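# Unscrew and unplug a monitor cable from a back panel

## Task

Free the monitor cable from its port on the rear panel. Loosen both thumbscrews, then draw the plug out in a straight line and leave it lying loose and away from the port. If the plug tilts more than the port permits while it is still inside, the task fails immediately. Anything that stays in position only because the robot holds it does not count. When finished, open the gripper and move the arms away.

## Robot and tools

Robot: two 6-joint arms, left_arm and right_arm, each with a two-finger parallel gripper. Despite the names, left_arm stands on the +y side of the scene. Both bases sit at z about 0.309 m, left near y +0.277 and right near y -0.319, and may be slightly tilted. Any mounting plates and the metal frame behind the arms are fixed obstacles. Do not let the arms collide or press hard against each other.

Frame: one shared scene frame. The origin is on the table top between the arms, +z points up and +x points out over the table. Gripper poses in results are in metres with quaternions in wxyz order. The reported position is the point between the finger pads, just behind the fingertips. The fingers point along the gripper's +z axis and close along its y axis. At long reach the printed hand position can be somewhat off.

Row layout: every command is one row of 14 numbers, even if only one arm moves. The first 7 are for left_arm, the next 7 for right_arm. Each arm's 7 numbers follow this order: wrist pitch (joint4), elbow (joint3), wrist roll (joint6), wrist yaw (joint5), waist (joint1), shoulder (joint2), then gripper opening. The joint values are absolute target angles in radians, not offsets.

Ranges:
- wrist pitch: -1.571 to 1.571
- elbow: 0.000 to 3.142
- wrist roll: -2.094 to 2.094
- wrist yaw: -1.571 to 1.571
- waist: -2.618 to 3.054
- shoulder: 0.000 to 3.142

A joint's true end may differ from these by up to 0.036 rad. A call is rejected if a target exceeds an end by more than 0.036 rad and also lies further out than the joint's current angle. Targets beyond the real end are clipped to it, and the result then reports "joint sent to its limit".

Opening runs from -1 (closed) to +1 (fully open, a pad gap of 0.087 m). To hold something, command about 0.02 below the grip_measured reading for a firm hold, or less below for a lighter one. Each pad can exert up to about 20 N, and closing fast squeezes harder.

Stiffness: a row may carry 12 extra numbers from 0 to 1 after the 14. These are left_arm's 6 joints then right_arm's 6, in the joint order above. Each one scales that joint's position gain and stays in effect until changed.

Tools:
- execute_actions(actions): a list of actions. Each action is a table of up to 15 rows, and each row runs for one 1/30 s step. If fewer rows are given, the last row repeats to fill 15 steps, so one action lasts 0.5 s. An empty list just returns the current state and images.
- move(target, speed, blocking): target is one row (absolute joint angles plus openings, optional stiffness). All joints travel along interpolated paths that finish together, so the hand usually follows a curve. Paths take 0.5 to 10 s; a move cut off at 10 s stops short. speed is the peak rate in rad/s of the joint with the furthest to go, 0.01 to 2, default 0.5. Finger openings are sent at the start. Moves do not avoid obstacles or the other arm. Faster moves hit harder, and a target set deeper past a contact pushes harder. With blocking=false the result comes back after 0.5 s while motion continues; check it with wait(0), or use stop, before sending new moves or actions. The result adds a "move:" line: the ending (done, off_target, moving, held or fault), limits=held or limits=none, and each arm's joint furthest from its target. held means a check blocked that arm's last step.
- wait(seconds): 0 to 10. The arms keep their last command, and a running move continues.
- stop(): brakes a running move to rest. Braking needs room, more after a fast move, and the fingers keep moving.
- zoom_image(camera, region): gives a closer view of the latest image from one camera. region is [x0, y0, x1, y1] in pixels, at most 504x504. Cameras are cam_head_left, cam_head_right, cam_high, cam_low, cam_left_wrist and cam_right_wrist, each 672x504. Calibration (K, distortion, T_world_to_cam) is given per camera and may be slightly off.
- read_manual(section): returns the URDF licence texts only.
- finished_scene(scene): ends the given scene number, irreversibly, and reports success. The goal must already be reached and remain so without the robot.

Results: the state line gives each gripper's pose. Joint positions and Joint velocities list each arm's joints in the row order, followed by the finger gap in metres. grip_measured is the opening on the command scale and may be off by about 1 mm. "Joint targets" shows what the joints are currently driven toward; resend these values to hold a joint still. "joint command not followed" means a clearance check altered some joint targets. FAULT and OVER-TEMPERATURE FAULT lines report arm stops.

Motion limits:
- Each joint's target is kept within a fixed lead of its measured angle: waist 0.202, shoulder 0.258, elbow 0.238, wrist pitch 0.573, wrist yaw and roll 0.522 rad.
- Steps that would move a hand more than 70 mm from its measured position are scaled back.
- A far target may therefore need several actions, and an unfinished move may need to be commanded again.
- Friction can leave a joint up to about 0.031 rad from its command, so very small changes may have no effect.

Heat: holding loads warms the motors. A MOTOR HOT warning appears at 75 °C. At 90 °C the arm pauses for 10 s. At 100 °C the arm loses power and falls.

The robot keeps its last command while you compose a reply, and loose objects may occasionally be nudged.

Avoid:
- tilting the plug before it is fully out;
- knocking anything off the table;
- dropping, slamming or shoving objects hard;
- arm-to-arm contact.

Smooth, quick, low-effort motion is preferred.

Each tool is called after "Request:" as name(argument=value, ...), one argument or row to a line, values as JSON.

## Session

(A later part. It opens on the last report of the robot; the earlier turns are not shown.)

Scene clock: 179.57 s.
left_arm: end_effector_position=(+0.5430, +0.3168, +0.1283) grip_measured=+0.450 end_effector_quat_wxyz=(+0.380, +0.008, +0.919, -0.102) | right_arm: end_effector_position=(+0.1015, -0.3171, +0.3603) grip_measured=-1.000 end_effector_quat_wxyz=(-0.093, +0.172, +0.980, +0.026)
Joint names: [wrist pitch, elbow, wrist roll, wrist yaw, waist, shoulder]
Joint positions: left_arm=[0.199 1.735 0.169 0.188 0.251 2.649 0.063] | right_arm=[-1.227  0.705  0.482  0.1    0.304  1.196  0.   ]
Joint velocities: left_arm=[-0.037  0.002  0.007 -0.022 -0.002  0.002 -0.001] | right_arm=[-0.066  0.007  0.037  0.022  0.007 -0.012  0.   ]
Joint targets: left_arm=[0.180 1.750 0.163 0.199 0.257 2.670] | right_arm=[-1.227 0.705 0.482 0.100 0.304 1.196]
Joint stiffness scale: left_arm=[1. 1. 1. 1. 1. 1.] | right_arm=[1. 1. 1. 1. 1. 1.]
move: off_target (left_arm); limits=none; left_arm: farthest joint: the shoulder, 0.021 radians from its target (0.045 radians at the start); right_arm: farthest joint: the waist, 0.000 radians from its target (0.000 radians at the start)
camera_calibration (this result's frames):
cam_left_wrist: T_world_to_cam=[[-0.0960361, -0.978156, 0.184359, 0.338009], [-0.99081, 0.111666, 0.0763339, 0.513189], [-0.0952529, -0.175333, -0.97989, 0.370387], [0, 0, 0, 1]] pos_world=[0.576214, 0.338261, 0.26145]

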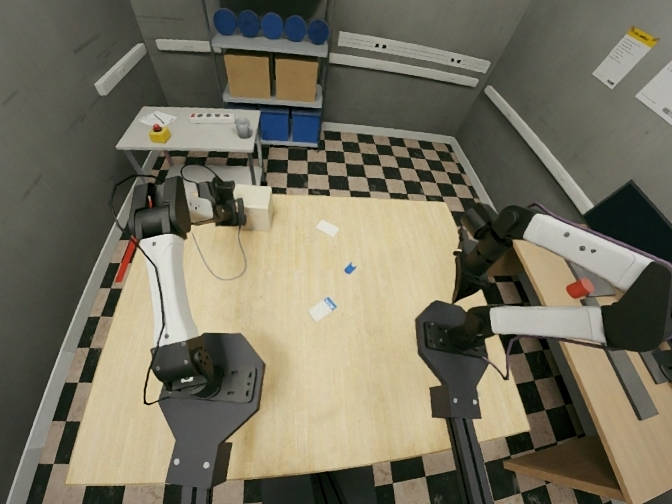

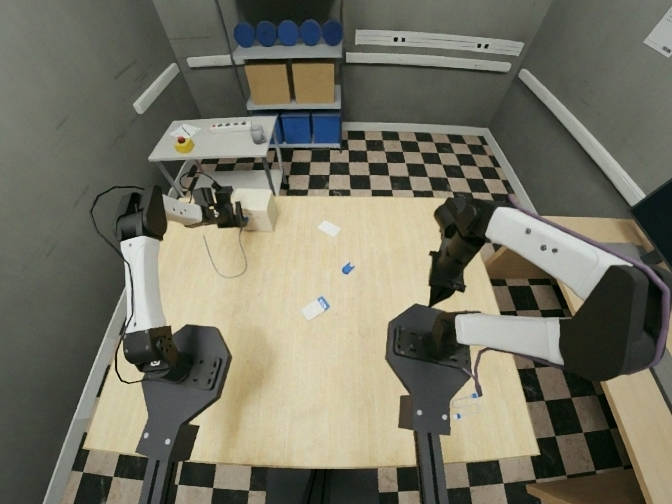

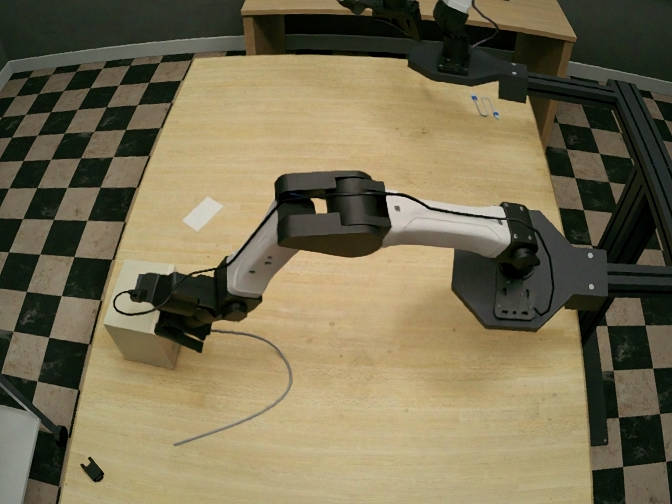

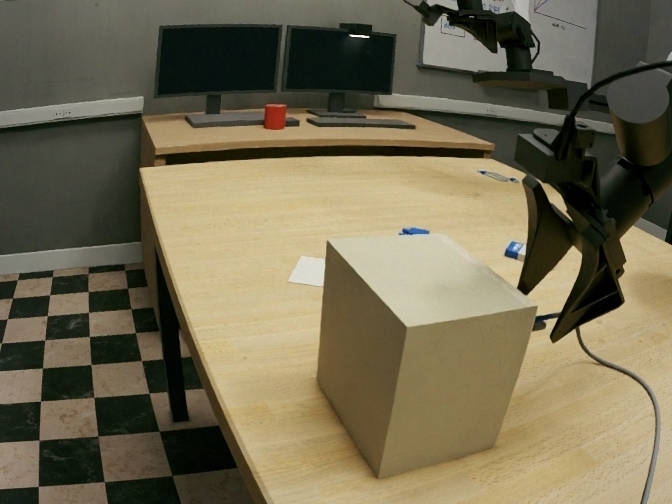

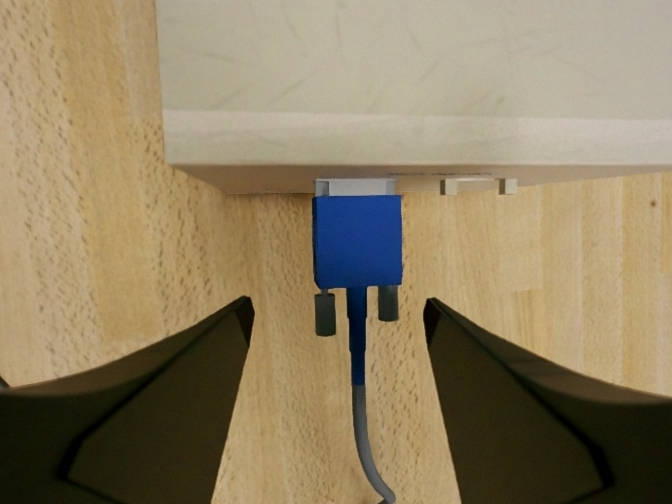

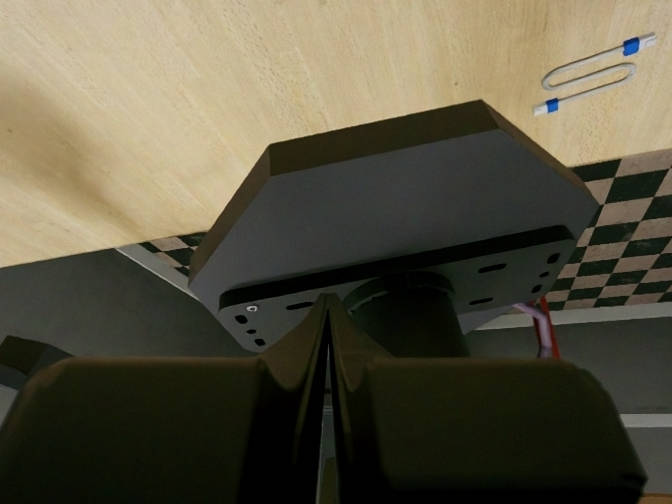

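Request:
move(
  target=[0.205,1.842,0.17,0.195,0.25,2.798,0.45,-1.227,0.705,0.482,0.1,0.304,1.196,-1],
  speed=0.15,
)

Request:
execute_actions(
  actions=[
    [[0.205,1.82,0.17,0.195,0.25,2.78,0.3,-1.227,0.705,0.482,0.1,0.304,1.196,-1],[0.205,1.82,0.17,0.195,0.25,2.78,0.2,-1.227,0.705,0.482,0.1,0.304,1.196,-1],[0.205,1.82,0.17,0.195,0.25,2.78,0.14,-1.227,0.705,0.482,0.1,0.304,1.196,-1],[0.205,1.82,0.17,0.195,0.25,2.78,0.1,-1.227,0.705,0.482,0.1,0.304,1.196,-1],[0.205,1.82,0.17,0.195,0.25,2.78,0.08,-1.227,0.705,0.482,0.1,0.304,1.196,-1],[0.205,1.82,0.17,0.195,0.25,2.78,0.07,-1.227,0.705,0.482,0.1,0.304,1.196,-1],[0.205,1.82,0.17,0.195,0.25,2.78,0.06,-1.227,0.705,0.482,0.1,0.304,1.196,-1],[0.205,1.82,0.17,0.195,0.25,2.78,0.05,-1.227,0.705,0.482,0.1,0.304,1.196,-1],[0.205,1.82,0.17,0.195,0.25,2.78,0.04,-1.227,0.705,0.482,0.1,0.304,1.196,-1]],
    [[0.222,1.815,0.183,0.13,0.275,2.778,0.04,-1.227,0.705,0.482,0.1,0.304,1.196,-1]],
  ],
)

Request:
zoom_image(
  camera="cam_left_wrist",
  region=[270, 180, 470, 380],
)

Scene clock: 181.93 s.
left_arm: end_effector_position=(+0.5385, +0.3084, +0.0833) grip_measured=+0.450 end_effector_quat_wxyz=(+0.362, +0.008, +0.926, -0.107) | right_arm: end_effector_position=(+0.1015, -0.3171, +0.3603) grip_measured=-1.000 end_effector_quat_wxyz=(-0.093, +0.172, +0.980, +0.026)
Joint names: [wrist pitch, elbow, wrist roll, wrist yaw, waist, shoulder]
Joint positions: left_arm=[0.201 1.825 0.169 0.189 0.251 2.781 0.063] | right_arm=[-1.227  0.705  0.482  0.1    0.304  1.196  0.   ]
Joint velocities: left_arm=[-0.095 -0.017 -0.037 -0.037  0.007  0.012 -0.001] | right_arm=[-0.095 -0.007 -0.081  0.037 -0.002 -0.007  0.   ]
Joint targets: left_arm=[0.205 1.842 0.170 0.195 0.250 2.798] | right_arm=[-1.227 0.705 0.482 0.100 0.304 1.196]
Joint stiffness scale: left_arm=[1. 1. 1. 1. 1. 1.] | right_arm=[1. 1. 1. 1. 1. 1.]
move: done; limits=none; left_arm: farthest joint: the shoulder, 0.017 radians from its target (0.149 radians at the start); right_arm: farthest joint: the waist, 0.000 radians from its target (0.000 radians at the start)
camera_calibration (this result's frames):
cam_left_wrist: T_world_to_cam=[[-0.0952436, -0.976164, 0.195017, 0.335726], [-0.98638, 0.118938, 0.113612, 0.505351], [-0.134099, -0.18154, -0.974197, 0.346805], [0, 0, 0, 1]] pos_world=[0.57695, 0.330578, 0.214971]

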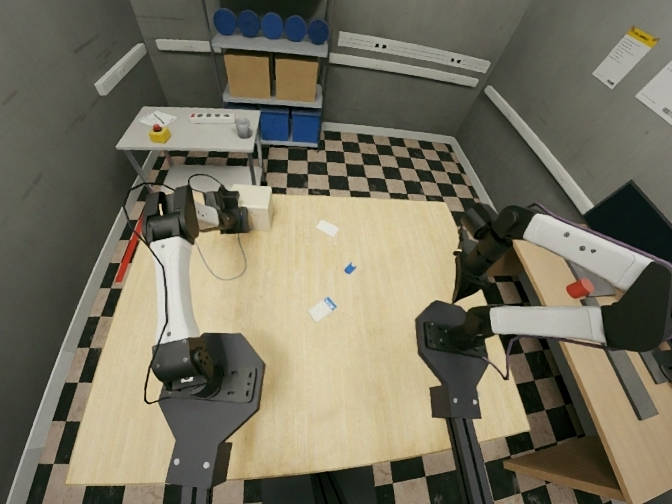

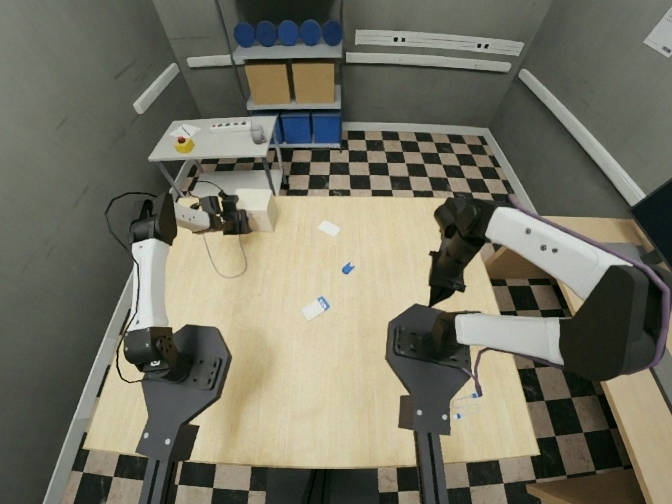

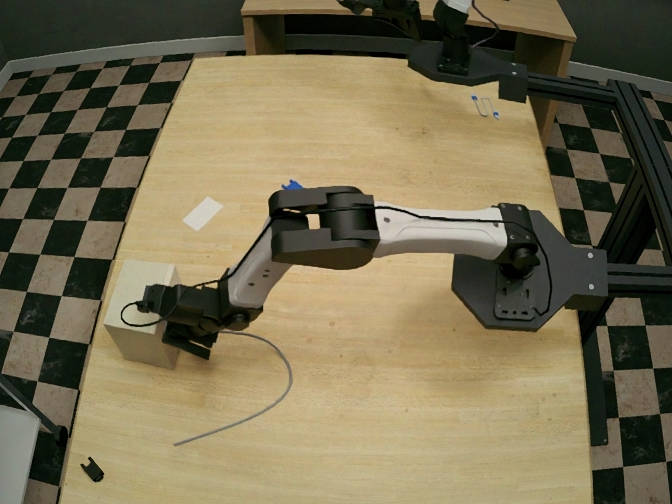

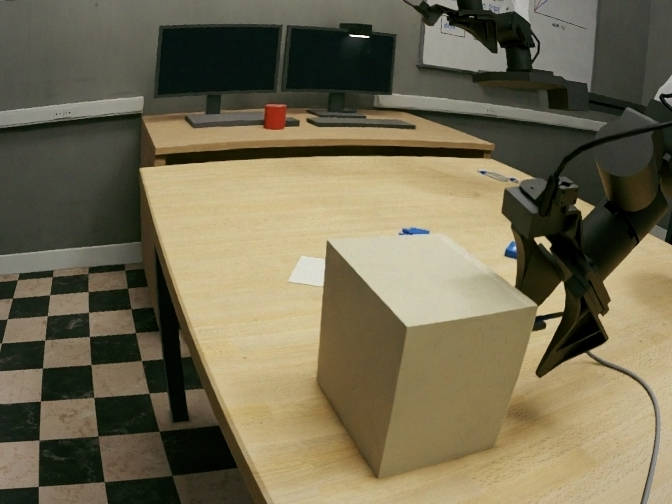

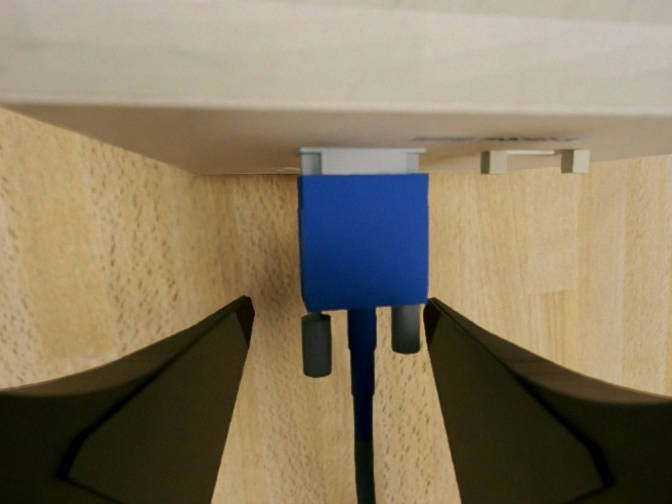

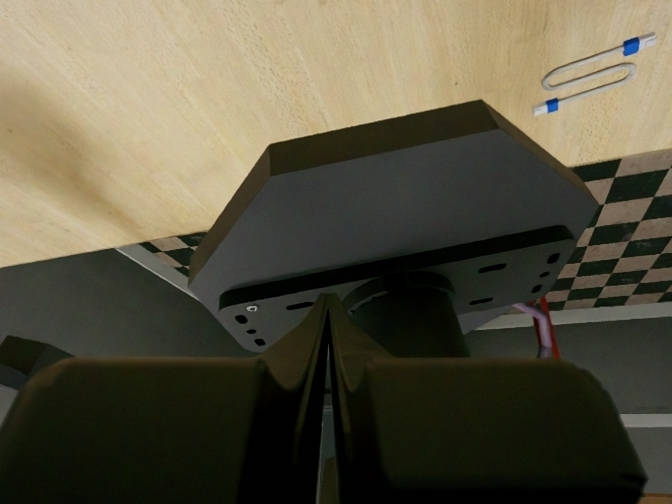

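Scene clock: 182.93 s.
left_arm: end_effector_position=(+0.5387, +0.3106, +0.0831) grip_measured=+0.040 end_effector_quat_wxyz=(+0.362, +0.007, +0.927, -0.102) | right_arm: end_effector_position=(+0.1015, -0.3171, +0.3603) grip_measured=-1.000 end_effector_quat_wxyz=(-0.093, +0.172, +0.980, +0.026)
Joint names: [wrist pitch, elbow, wrist roll, wrist yaw, waist, shoulder]
Joint positions: left_arm=[0.203 1.825 0.172 0.181 0.253 2.781 0.045] | right_arm=[-1.227  0.705  0.482  0.1    0.304  1.196  0.   ]
Joint velocities: left_arm=[ 0.007  0.002 -0.022 -0.022  0.007 -0.012  0.   ] | right_arm=[ 0.095  0.002 -0.007 -0.007 -0.007  0.022  0.   ]
Joint targets: left_arm=[0.222 1.815 0.183 0.130 0.275 2.778] | right_arm=[-1.227 0.705 0.482 0.100 0.304 1.196]
Joint stiffness scale: left_arm=[1. 1. 1. 1. 1. 1.] | right_arm=[1. 1. 1. 1. 1. 1.]
camera_calibration (this result's frames):
cam_left_wrist: T_world_to_cam=[[-0.0911047, -0.978071, 0.187289, 0.336938], [-0.986935, 0.113776, 0.114082, 0.507223], [-0.132889, -0.174448, -0.975658, 0.344246], [0, 0, 0, 1]] pos_world=[0.577039, 0.331893, 0.214897]

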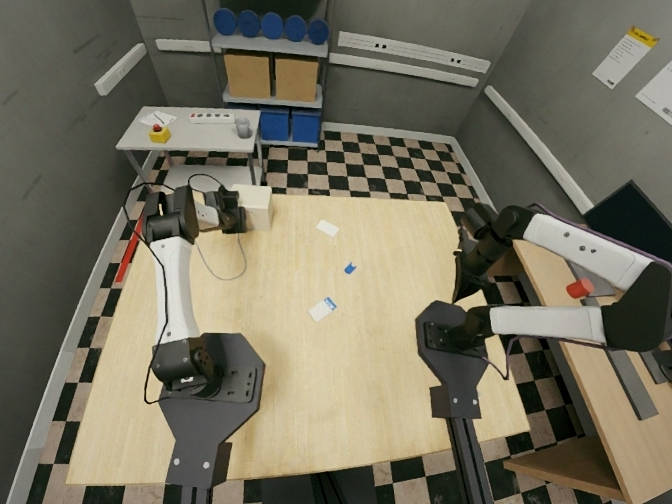

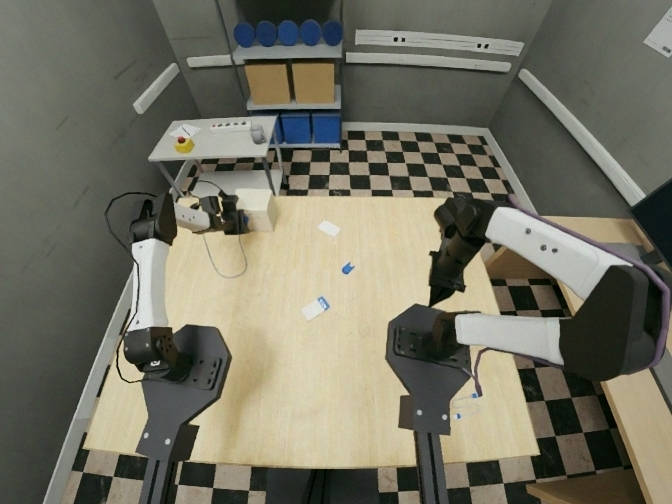

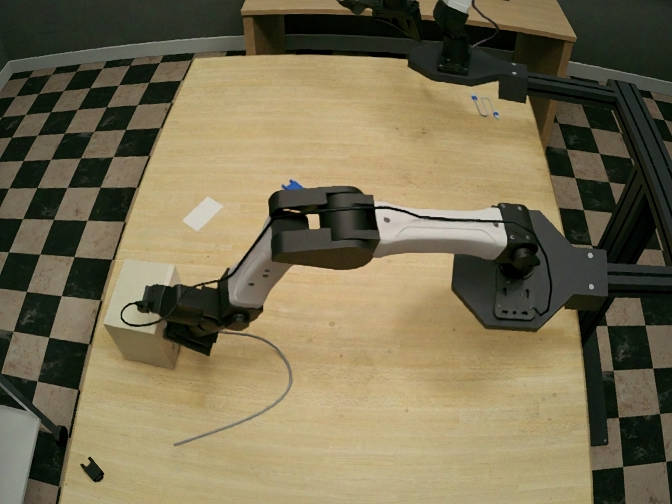

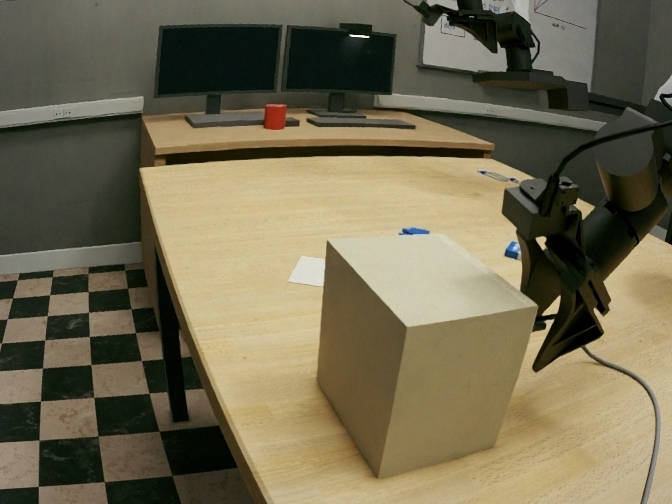

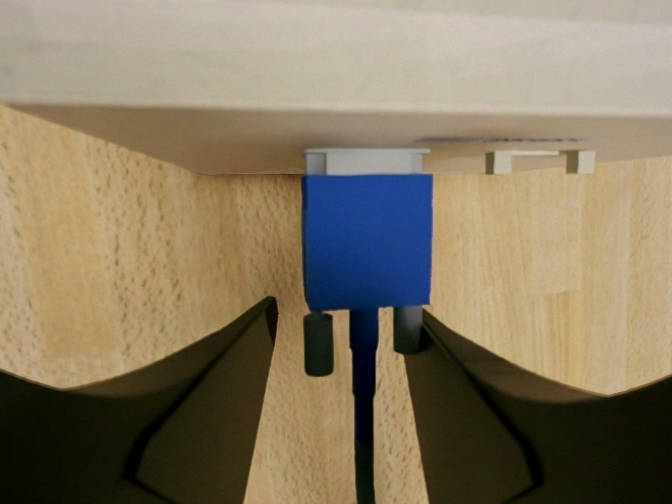

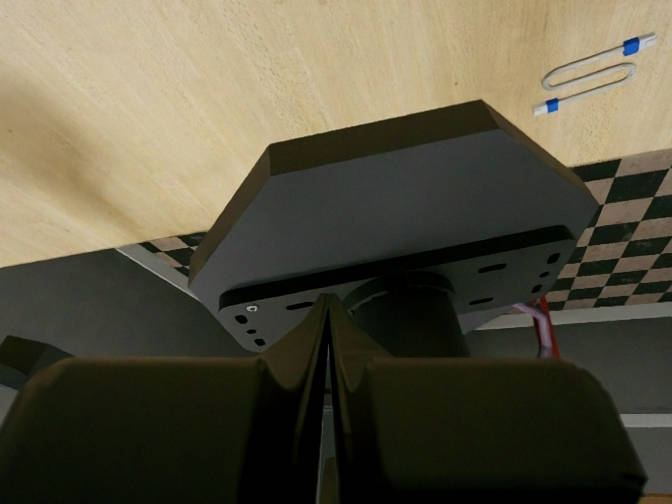

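Region (270, 180, 470, 380) of cam_left_wrist's 672x504 image, scaled by 2.520, with more detail than that image has.

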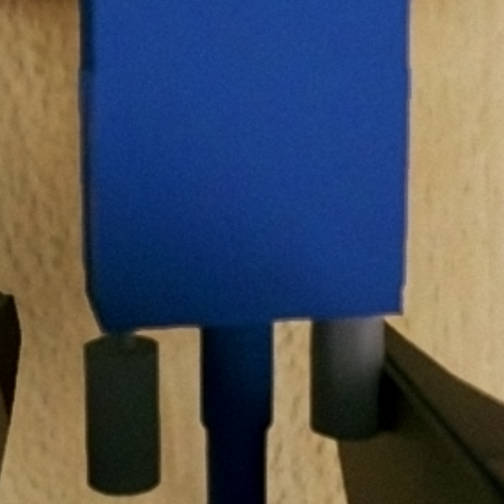

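Request:
execute_actions(
  actions=[
    [[0.222,1.803,0.183,0.13,0.275,2.77,0.04,-1.227,0.705,0.482,0.1,0.304,1.196,-1],[0.222,1.803,0.183,0.13,0.275,2.77,0.04,-1.227,0.705,0.482,0.1,0.304,1.196,-1],[0.222,1.803,0.183,0.13,0.275,2.77,0.04,-1.227,0.705,0.482,0.1,0.304,1.196,-1],[0.222,1.803,0.183,0.13,0.275,2.77,0.04,-1.227,0.705,0.482,0.1,0.304,1.196,-1],[0.222,1.803,0.183,0.13,0.275,2.77,0.04,-1.227,0.705,0.482,0.1,0.304,1.196,-1],[0.222,1.796,0.183,0.13,0.275,2.76,0.04,-1.227,0.705,0.482,0.1,0.304,1.196,-1]],
    [[0.222,1.783,0.183,0.13,0.275,2.74,0.04,-1.227,0.705,0.482,0.1,0.304,1.196,-1]],
    [[0.222,1.77,0.183,0.13,0.275,2.72,0.04,-1.227,0.705,0.482,0.1,0.304,1.196,-1]],
    [[0.222,1.757,0.183,0.13,0.275,2.70,0.04,-1.227,0.705,0.482,0.1,0.304,1.196,-1]],
    [[0.222,1.747,0.183,0.13,0.275,2.688,0.04,-1.227,0.705,0.482,0.1,0.304,1.196,-1]],
  ],
)

Request:
zoom_image(
  camera="cam_left_wrist",
  region=[270, 180, 470, 380],
)

Scene clock: 186.07 s.
left_arm: end_effector_position=(+0.5355, +0.3143, +0.1033) grip_measured=+0.040 end_effector_quat_wxyz=(+0.364, +0.007, +0.926, -0.099) | right_arm: end_effector_position=(+0.1015, -0.3171, +0.3603) grip_measured=-1.000 end_effector_quat_wxyz=(-0.093, +0.172, +0.980, +0.026)
Joint names: [wrist pitch, elbow, wrist roll, wrist yaw, waist, shoulder]
Joint positions: left_arm=[0.202 1.758 0.173 0.177 0.253 2.707 0.045] | right_arm=[-1.227  0.705  0.482  0.1    0.304  1.196  0.   ]
Joint velocities: left_arm=[ 0.037  0.012  0.007 -0.051  0.002 -0.007  0.   ] | right_arm=[ 0.007 -0.007 -0.022 -0.066  0.002 -0.012  0.   ]
Joint targets: left_arm=[0.222 1.747 0.183 0.130 0.275 2.688] | right_arm=[-1.227 0.705 0.482 0.100 0.304 1.196]
Joint stiffness scale: left_arm=[1. 1. 1. 1. 1. 1.] | right_arm=[1. 1. 1. 1. 1. 1.]
camera_calibration (this result's frames):
cam_left_wrist: T_world_to_cam=[[-0.0895788, -0.979245, 0.181812, 0.336548], [-0.987812, 0.110682, 0.109441, 0.503235], [-0.127292, -0.169793, -0.977224, 0.359931], [0, 0, 0, 1]] pos_world=[0.573066, 0.334978, 0.23547]

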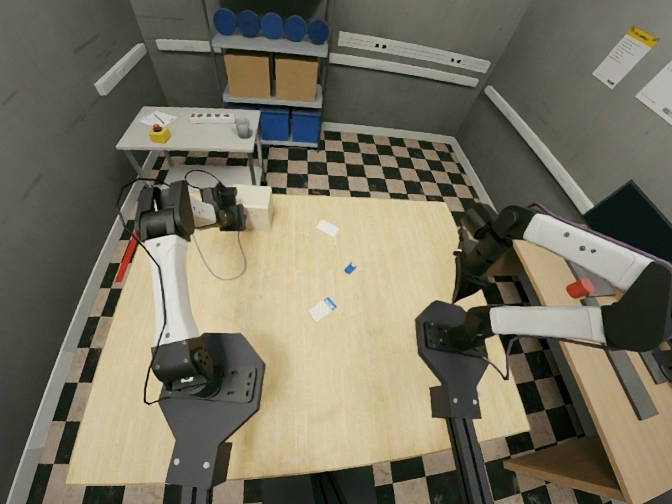

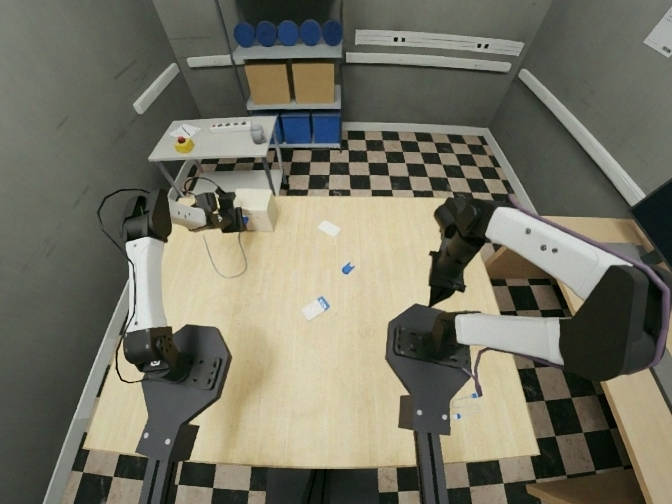

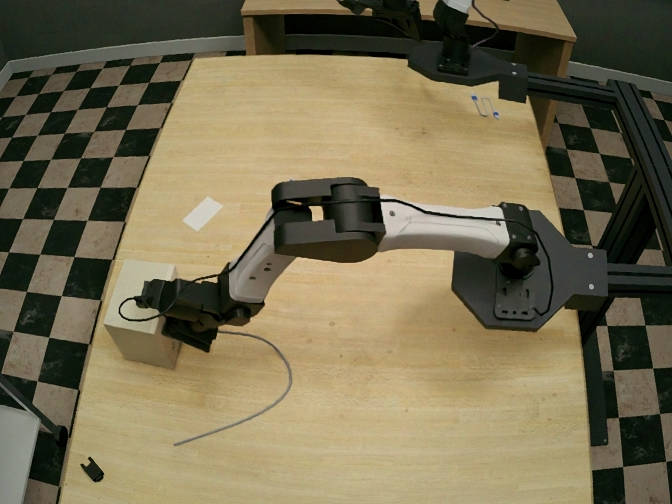

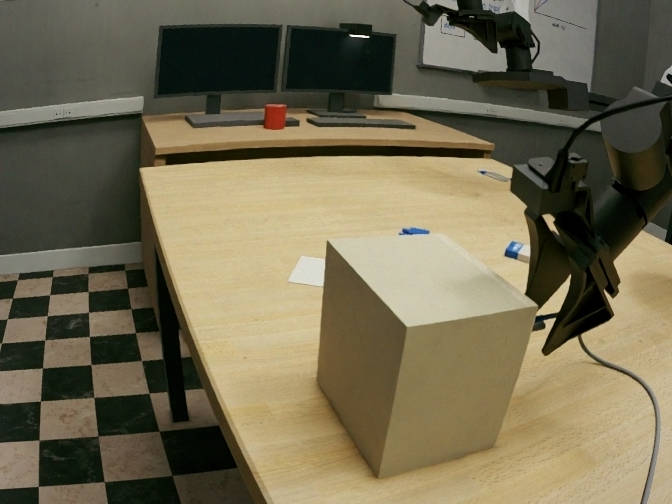

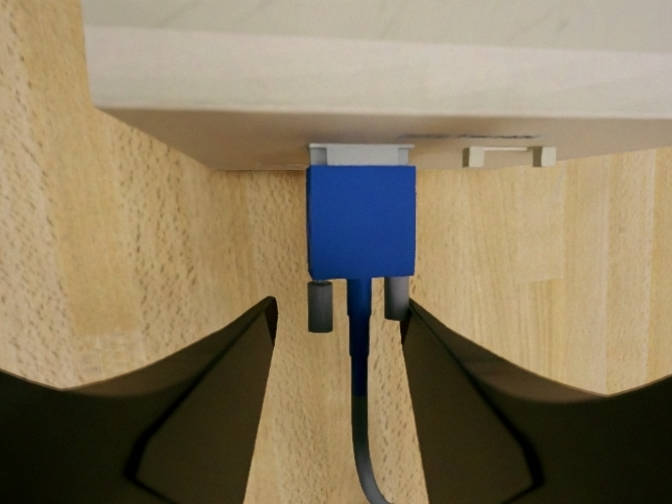

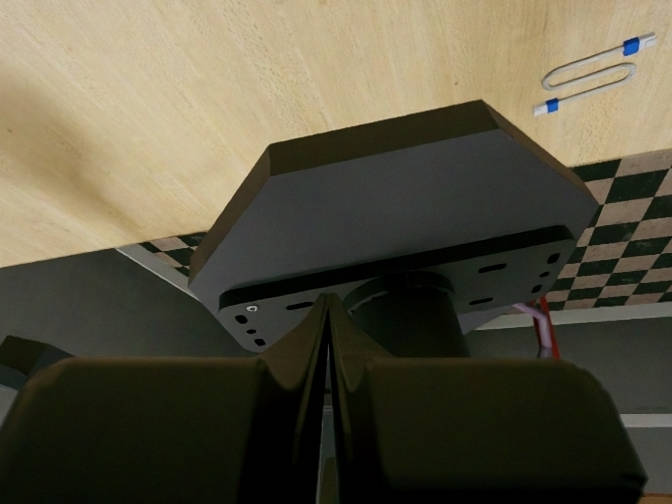

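Region (270, 180, 470, 380) of cam_left_wrist's 672x504 image, scaled by 2.520, with more detail than that image has.

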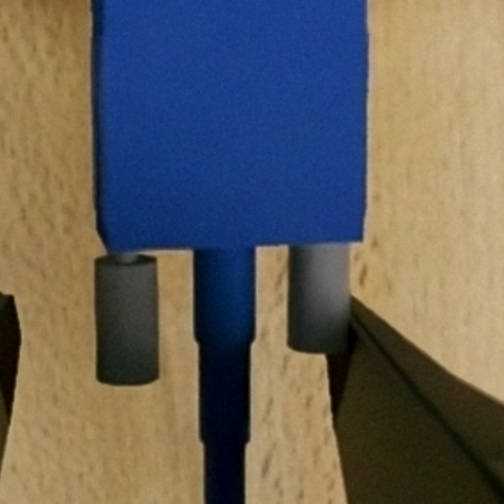

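Request:
execute_actions(
  actions=[
    [[0.205,1.76,0.17,0.195,0.25,2.71,0.3,-1.227,0.705,0.482,0.1,0.304,1.196,-1]],
    [[0.205,1.80,0.17,0.195,0.25,2.755,0.3,-1.227,0.705,0.482,0.1,0.304,1.196,-1]],
    [[0.205,1.842,0.17,0.195,0.25,2.798,0.3,-1.227,0.705,0.482,0.1,0.304,1.196,-1]],
    [[0.205,1.82,0.17,0.195,0.25,2.78,0.2,-1.227,0.705,0.482,0.1,0.304,1.196,-1],[0.205,1.82,0.17,0.195,0.25,2.78,0.14,-1.227,0.705,0.482,0.1,0.304,1.196,-1],[0.205,1.82,0.17,0.195,0.25,2.78,0.1,-1.227,0.705,0.482,0.1,0.304,1.196,-1],[0.205,1.82,0.17,0.195,0.25,2.78,0.08,-1.227,0.705,0.482,0.1,0.304,1.196,-1],[0.205,1.82,0.17,0.195,0.25,2.78,0.07,-1.227,0.705,0.482,0.1,0.304,1.196,-1],[0.205,1.82,0.17,0.195,0.25,2.78,0.06,-1.227,0.705,0.482,0.1,0.304,1.196,-1],[0.205,1.82,0.17,0.195,0.25,2.78,0.05,-1.227,0.705,0.482,0.1,0.304,1.196,-1],[0.205,1.82,0.17,0.195,0.25,2.78,0.04,-1.227,0.705,0.482,0.1,0.304,1.196,-1]],
    [[0.222,1.815,0.183,0.13,0.275,2.778,0.04,-1.227,0.705,0.482,0.1,0.304,1.196,-1]],
  ],
)

Request:
zoom_image(
  camera="cam_left_wrist",
  region=[270, 180, 470, 380],
)

Scene clock: 189.17 s.
left_arm: end_effector_position=(+0.5409, +0.3105, +0.0843) grip_measured=+0.040 end_effector_quat_wxyz=(+0.366, +0.008, +0.925, -0.102) | right_arm: end_effector_position=(+0.1015, -0.3171, +0.3603) grip_measured=-1.000 end_effector_quat_wxyz=(-0.093, +0.172, +0.980, +0.026)
Joint names: [wrist pitch, elbow, wrist roll, wrist yaw, waist, shoulder]
Joint positions: left_arm=[0.209 1.828 0.173 0.184 0.252 2.782 0.045] | right_arm=[-1.227  0.705  0.482  0.1    0.304  1.196  0.   ]
Joint velocities: left_arm=[-0.007 -0.022  0.007 -0.022 -0.017  0.002 -0.001] | right_arm=[-0.066 -0.007 -0.066 -0.007  0.012 -0.012  0.   ]
Joint targets: left_arm=[0.222 1.815 0.183 0.130 0.275 2.778] | right_arm=[-1.227 0.705 0.482 0.100 0.304 1.196]
Joint stiffness scale: left_arm=[1. 1. 1. 1. 1. 1.] | right_arm=[1. 1. 1. 1. 1. 1.]
camera_calibration (this result's frames):
cam_left_wrist: T_world_to_cam=[[-0.0945656, -0.977972, 0.186088, 0.338754], [-0.987731, 0.115507, 0.105094, 0.509866], [-0.124274, -0.173867, -0.976896, 0.341023], [0, 0, 0, 1]] pos_world=[0.578025, 0.331692, 0.216522]

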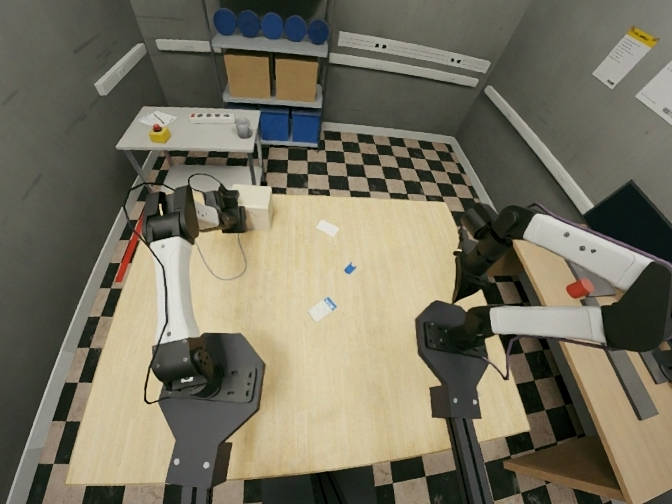

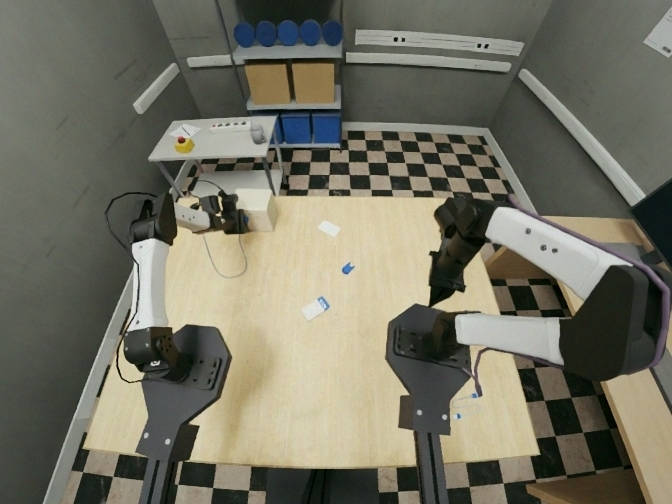

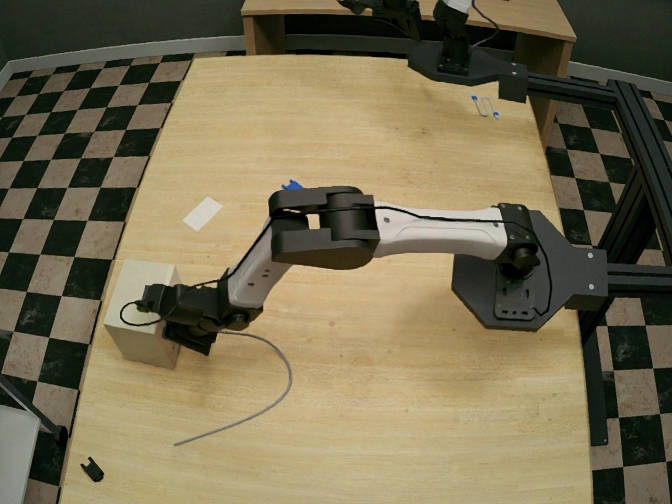

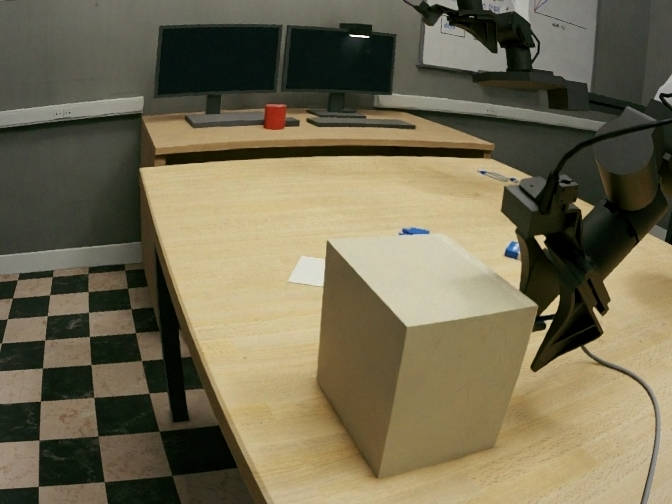

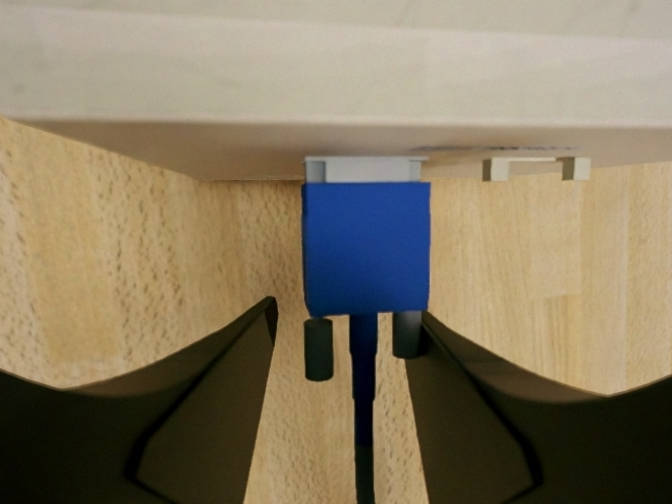

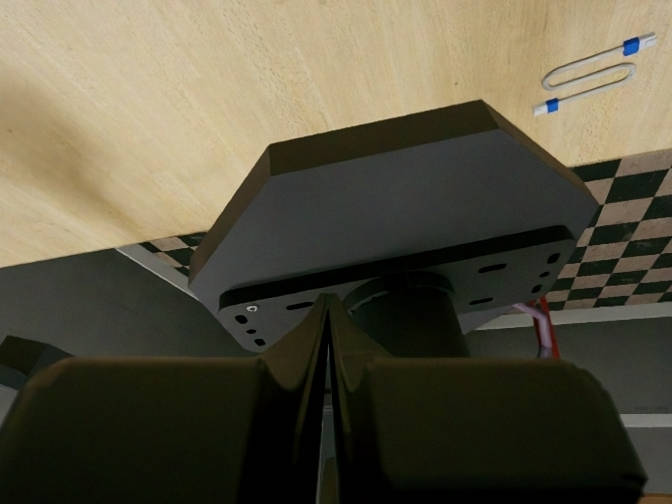

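Region (270, 180, 470, 380) of cam_left_wrist's 672x504 image, scaled by 2.520, with more detail than that image has.

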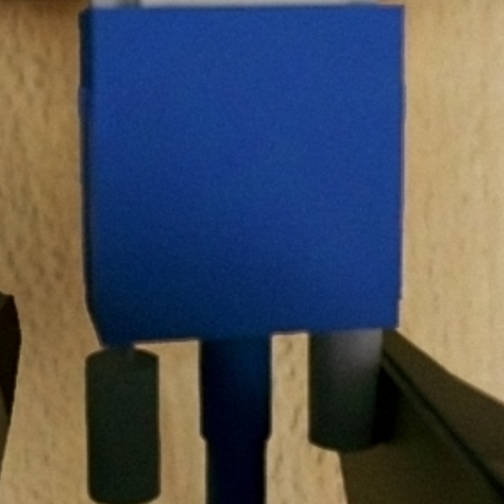

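Request:
execute_actions(
  actions=[
    [[0.205,1.82,0.17,0.186,0.236,2.78,0.04,-1.227,0.705,0.482,0.1,0.304,1.196,-1]],
    [[0.205,1.82,0.17,0.186,0.236,2.78,-0.05,-1.227,0.705,0.482,0.1,0.304,1.196,-1],[0.205,1.82,0.17,0.186,0.236,2.78,-0.1,-1.227,0.705,0.482,0.1,0.304,1.196,-1],[0.205,1.82,0.17,0.186,0.236,2.78,-0.15,-1.227,0.705,0.482,0.1,0.304,1.196,-1],[0.205,1.82,0.17,0.186,0.236,2.78,-0.18,-1.227,0.705,0.482,0.1,0.304,1.196,-1]],
  ],
)

Request:
zoom_image(
  camera="cam_left_wrist",
  region=[238, 220, 438, 420],
)

Scene clock: 191.90 s.
left_arm: end_effector_position=(+0.5415, +0.3045, +0.0854) grip_measured=-0.180 end_effector_quat_wxyz=(+0.366, +0.013, +0.924, -0.105) | right_arm: end_effector_position=(+0.1015, -0.3171, +0.3603) grip_measured=-1.000 end_effector_quat_wxyz=(-0.093, +0.172, +0.980, +0.026)
Joint names: [wrist pitch, elbow, wrist roll, wrist yaw, waist, shoulder]
Joint positions: left_arm=[0.209 1.828 0.173 0.186 0.243 2.782 0.036] | right_arm=[-1.227  0.705  0.482  0.1    0.304  1.196  0.   ]
Joint velocities: left_arm=[ 0.007 -0.007  0.007  0.007 -0.007  0.002  0.   ] | right_arm=[-0.022  0.002  0.037 -0.051 -0.007 -0.012  0.   ]
Joint targets: left_arm=[0.205 1.820 0.170 0.186 0.236 2.780] | right_arm=[-1.227 0.705 0.482 0.100 0.304 1.196]
Joint stiffness scale: left_arm=[1. 1. 1. 1. 1. 1.] | right_arm=[1. 1. 1. 1. 1. 1.]
camera_calibration (this result's frames):
cam_left_wrist: T_world_to_cam=[[-0.105026, -0.976561, 0.187876, 0.337859], [-0.9867, 0.125898, 0.102825, 0.507594], [-0.124068, -0.174578, -0.976796, 0.341194], [0, 0, 0, 1]] pos_world=[0.578658, 0.3256, 0.217607]

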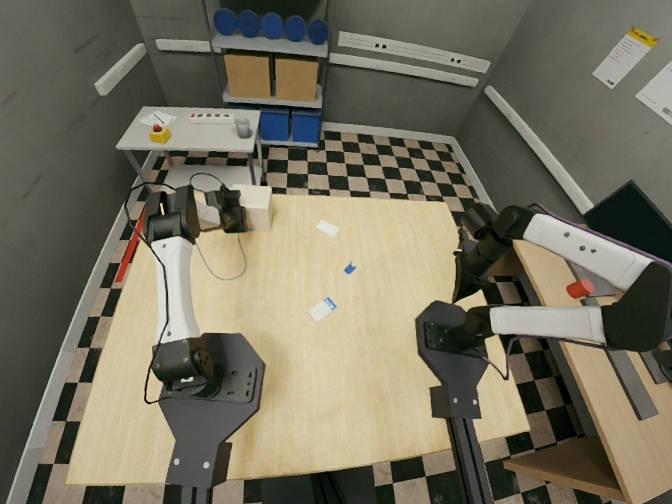

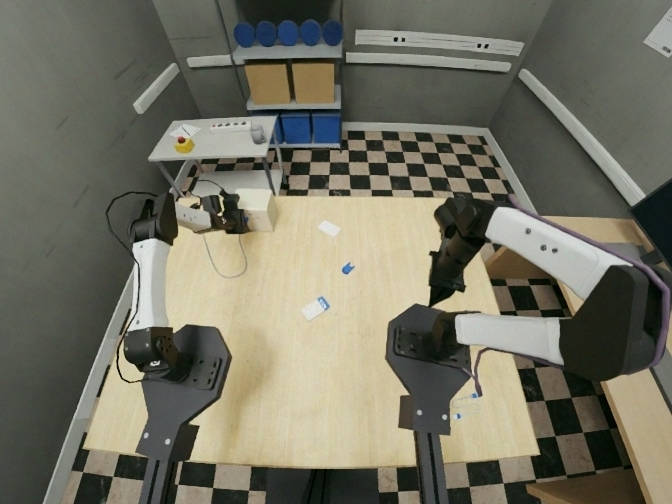

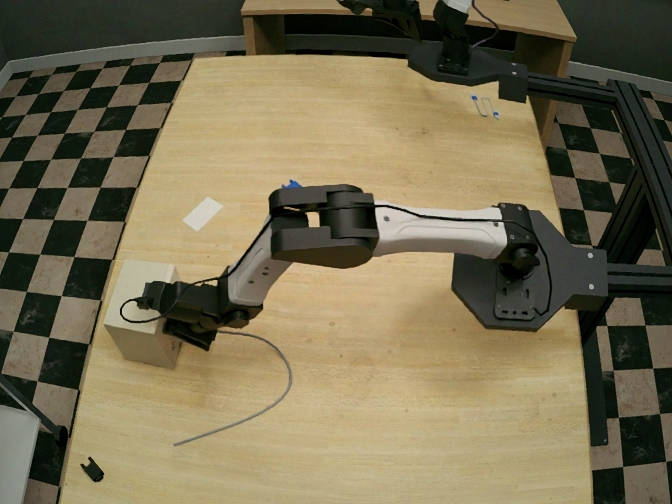

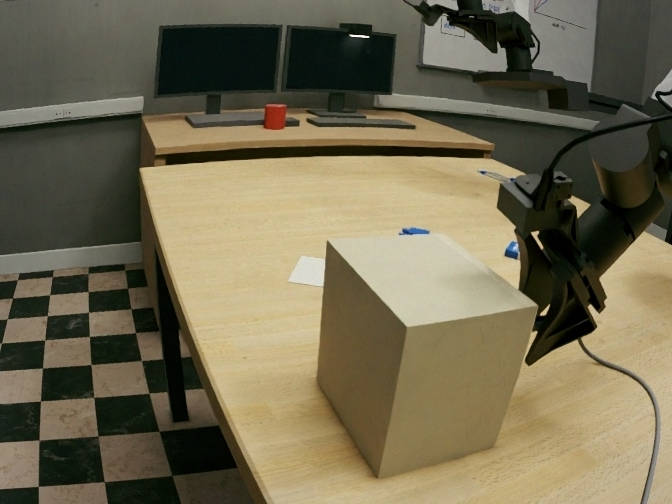

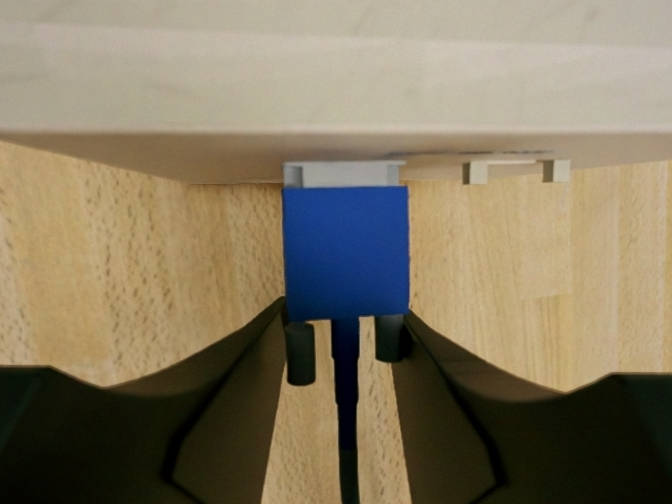

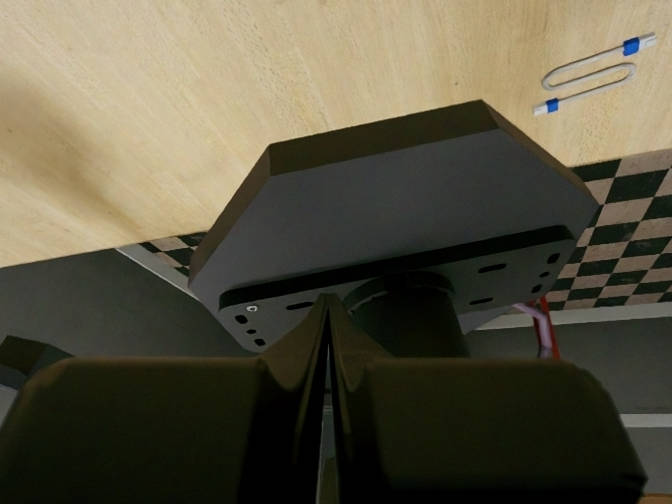

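Region (238, 220, 438, 420) of cam_left_wrist's 672x504 image, scaled by 2.520, with more detail than that image has.

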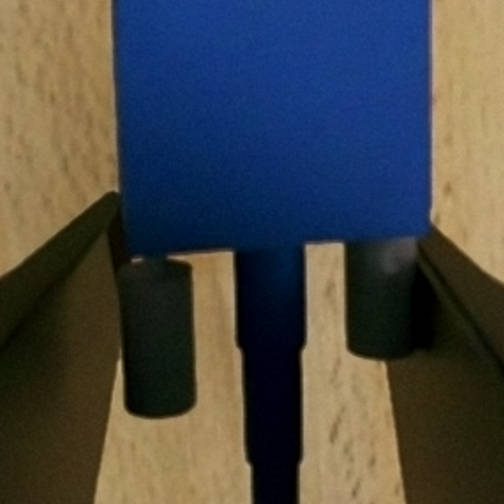

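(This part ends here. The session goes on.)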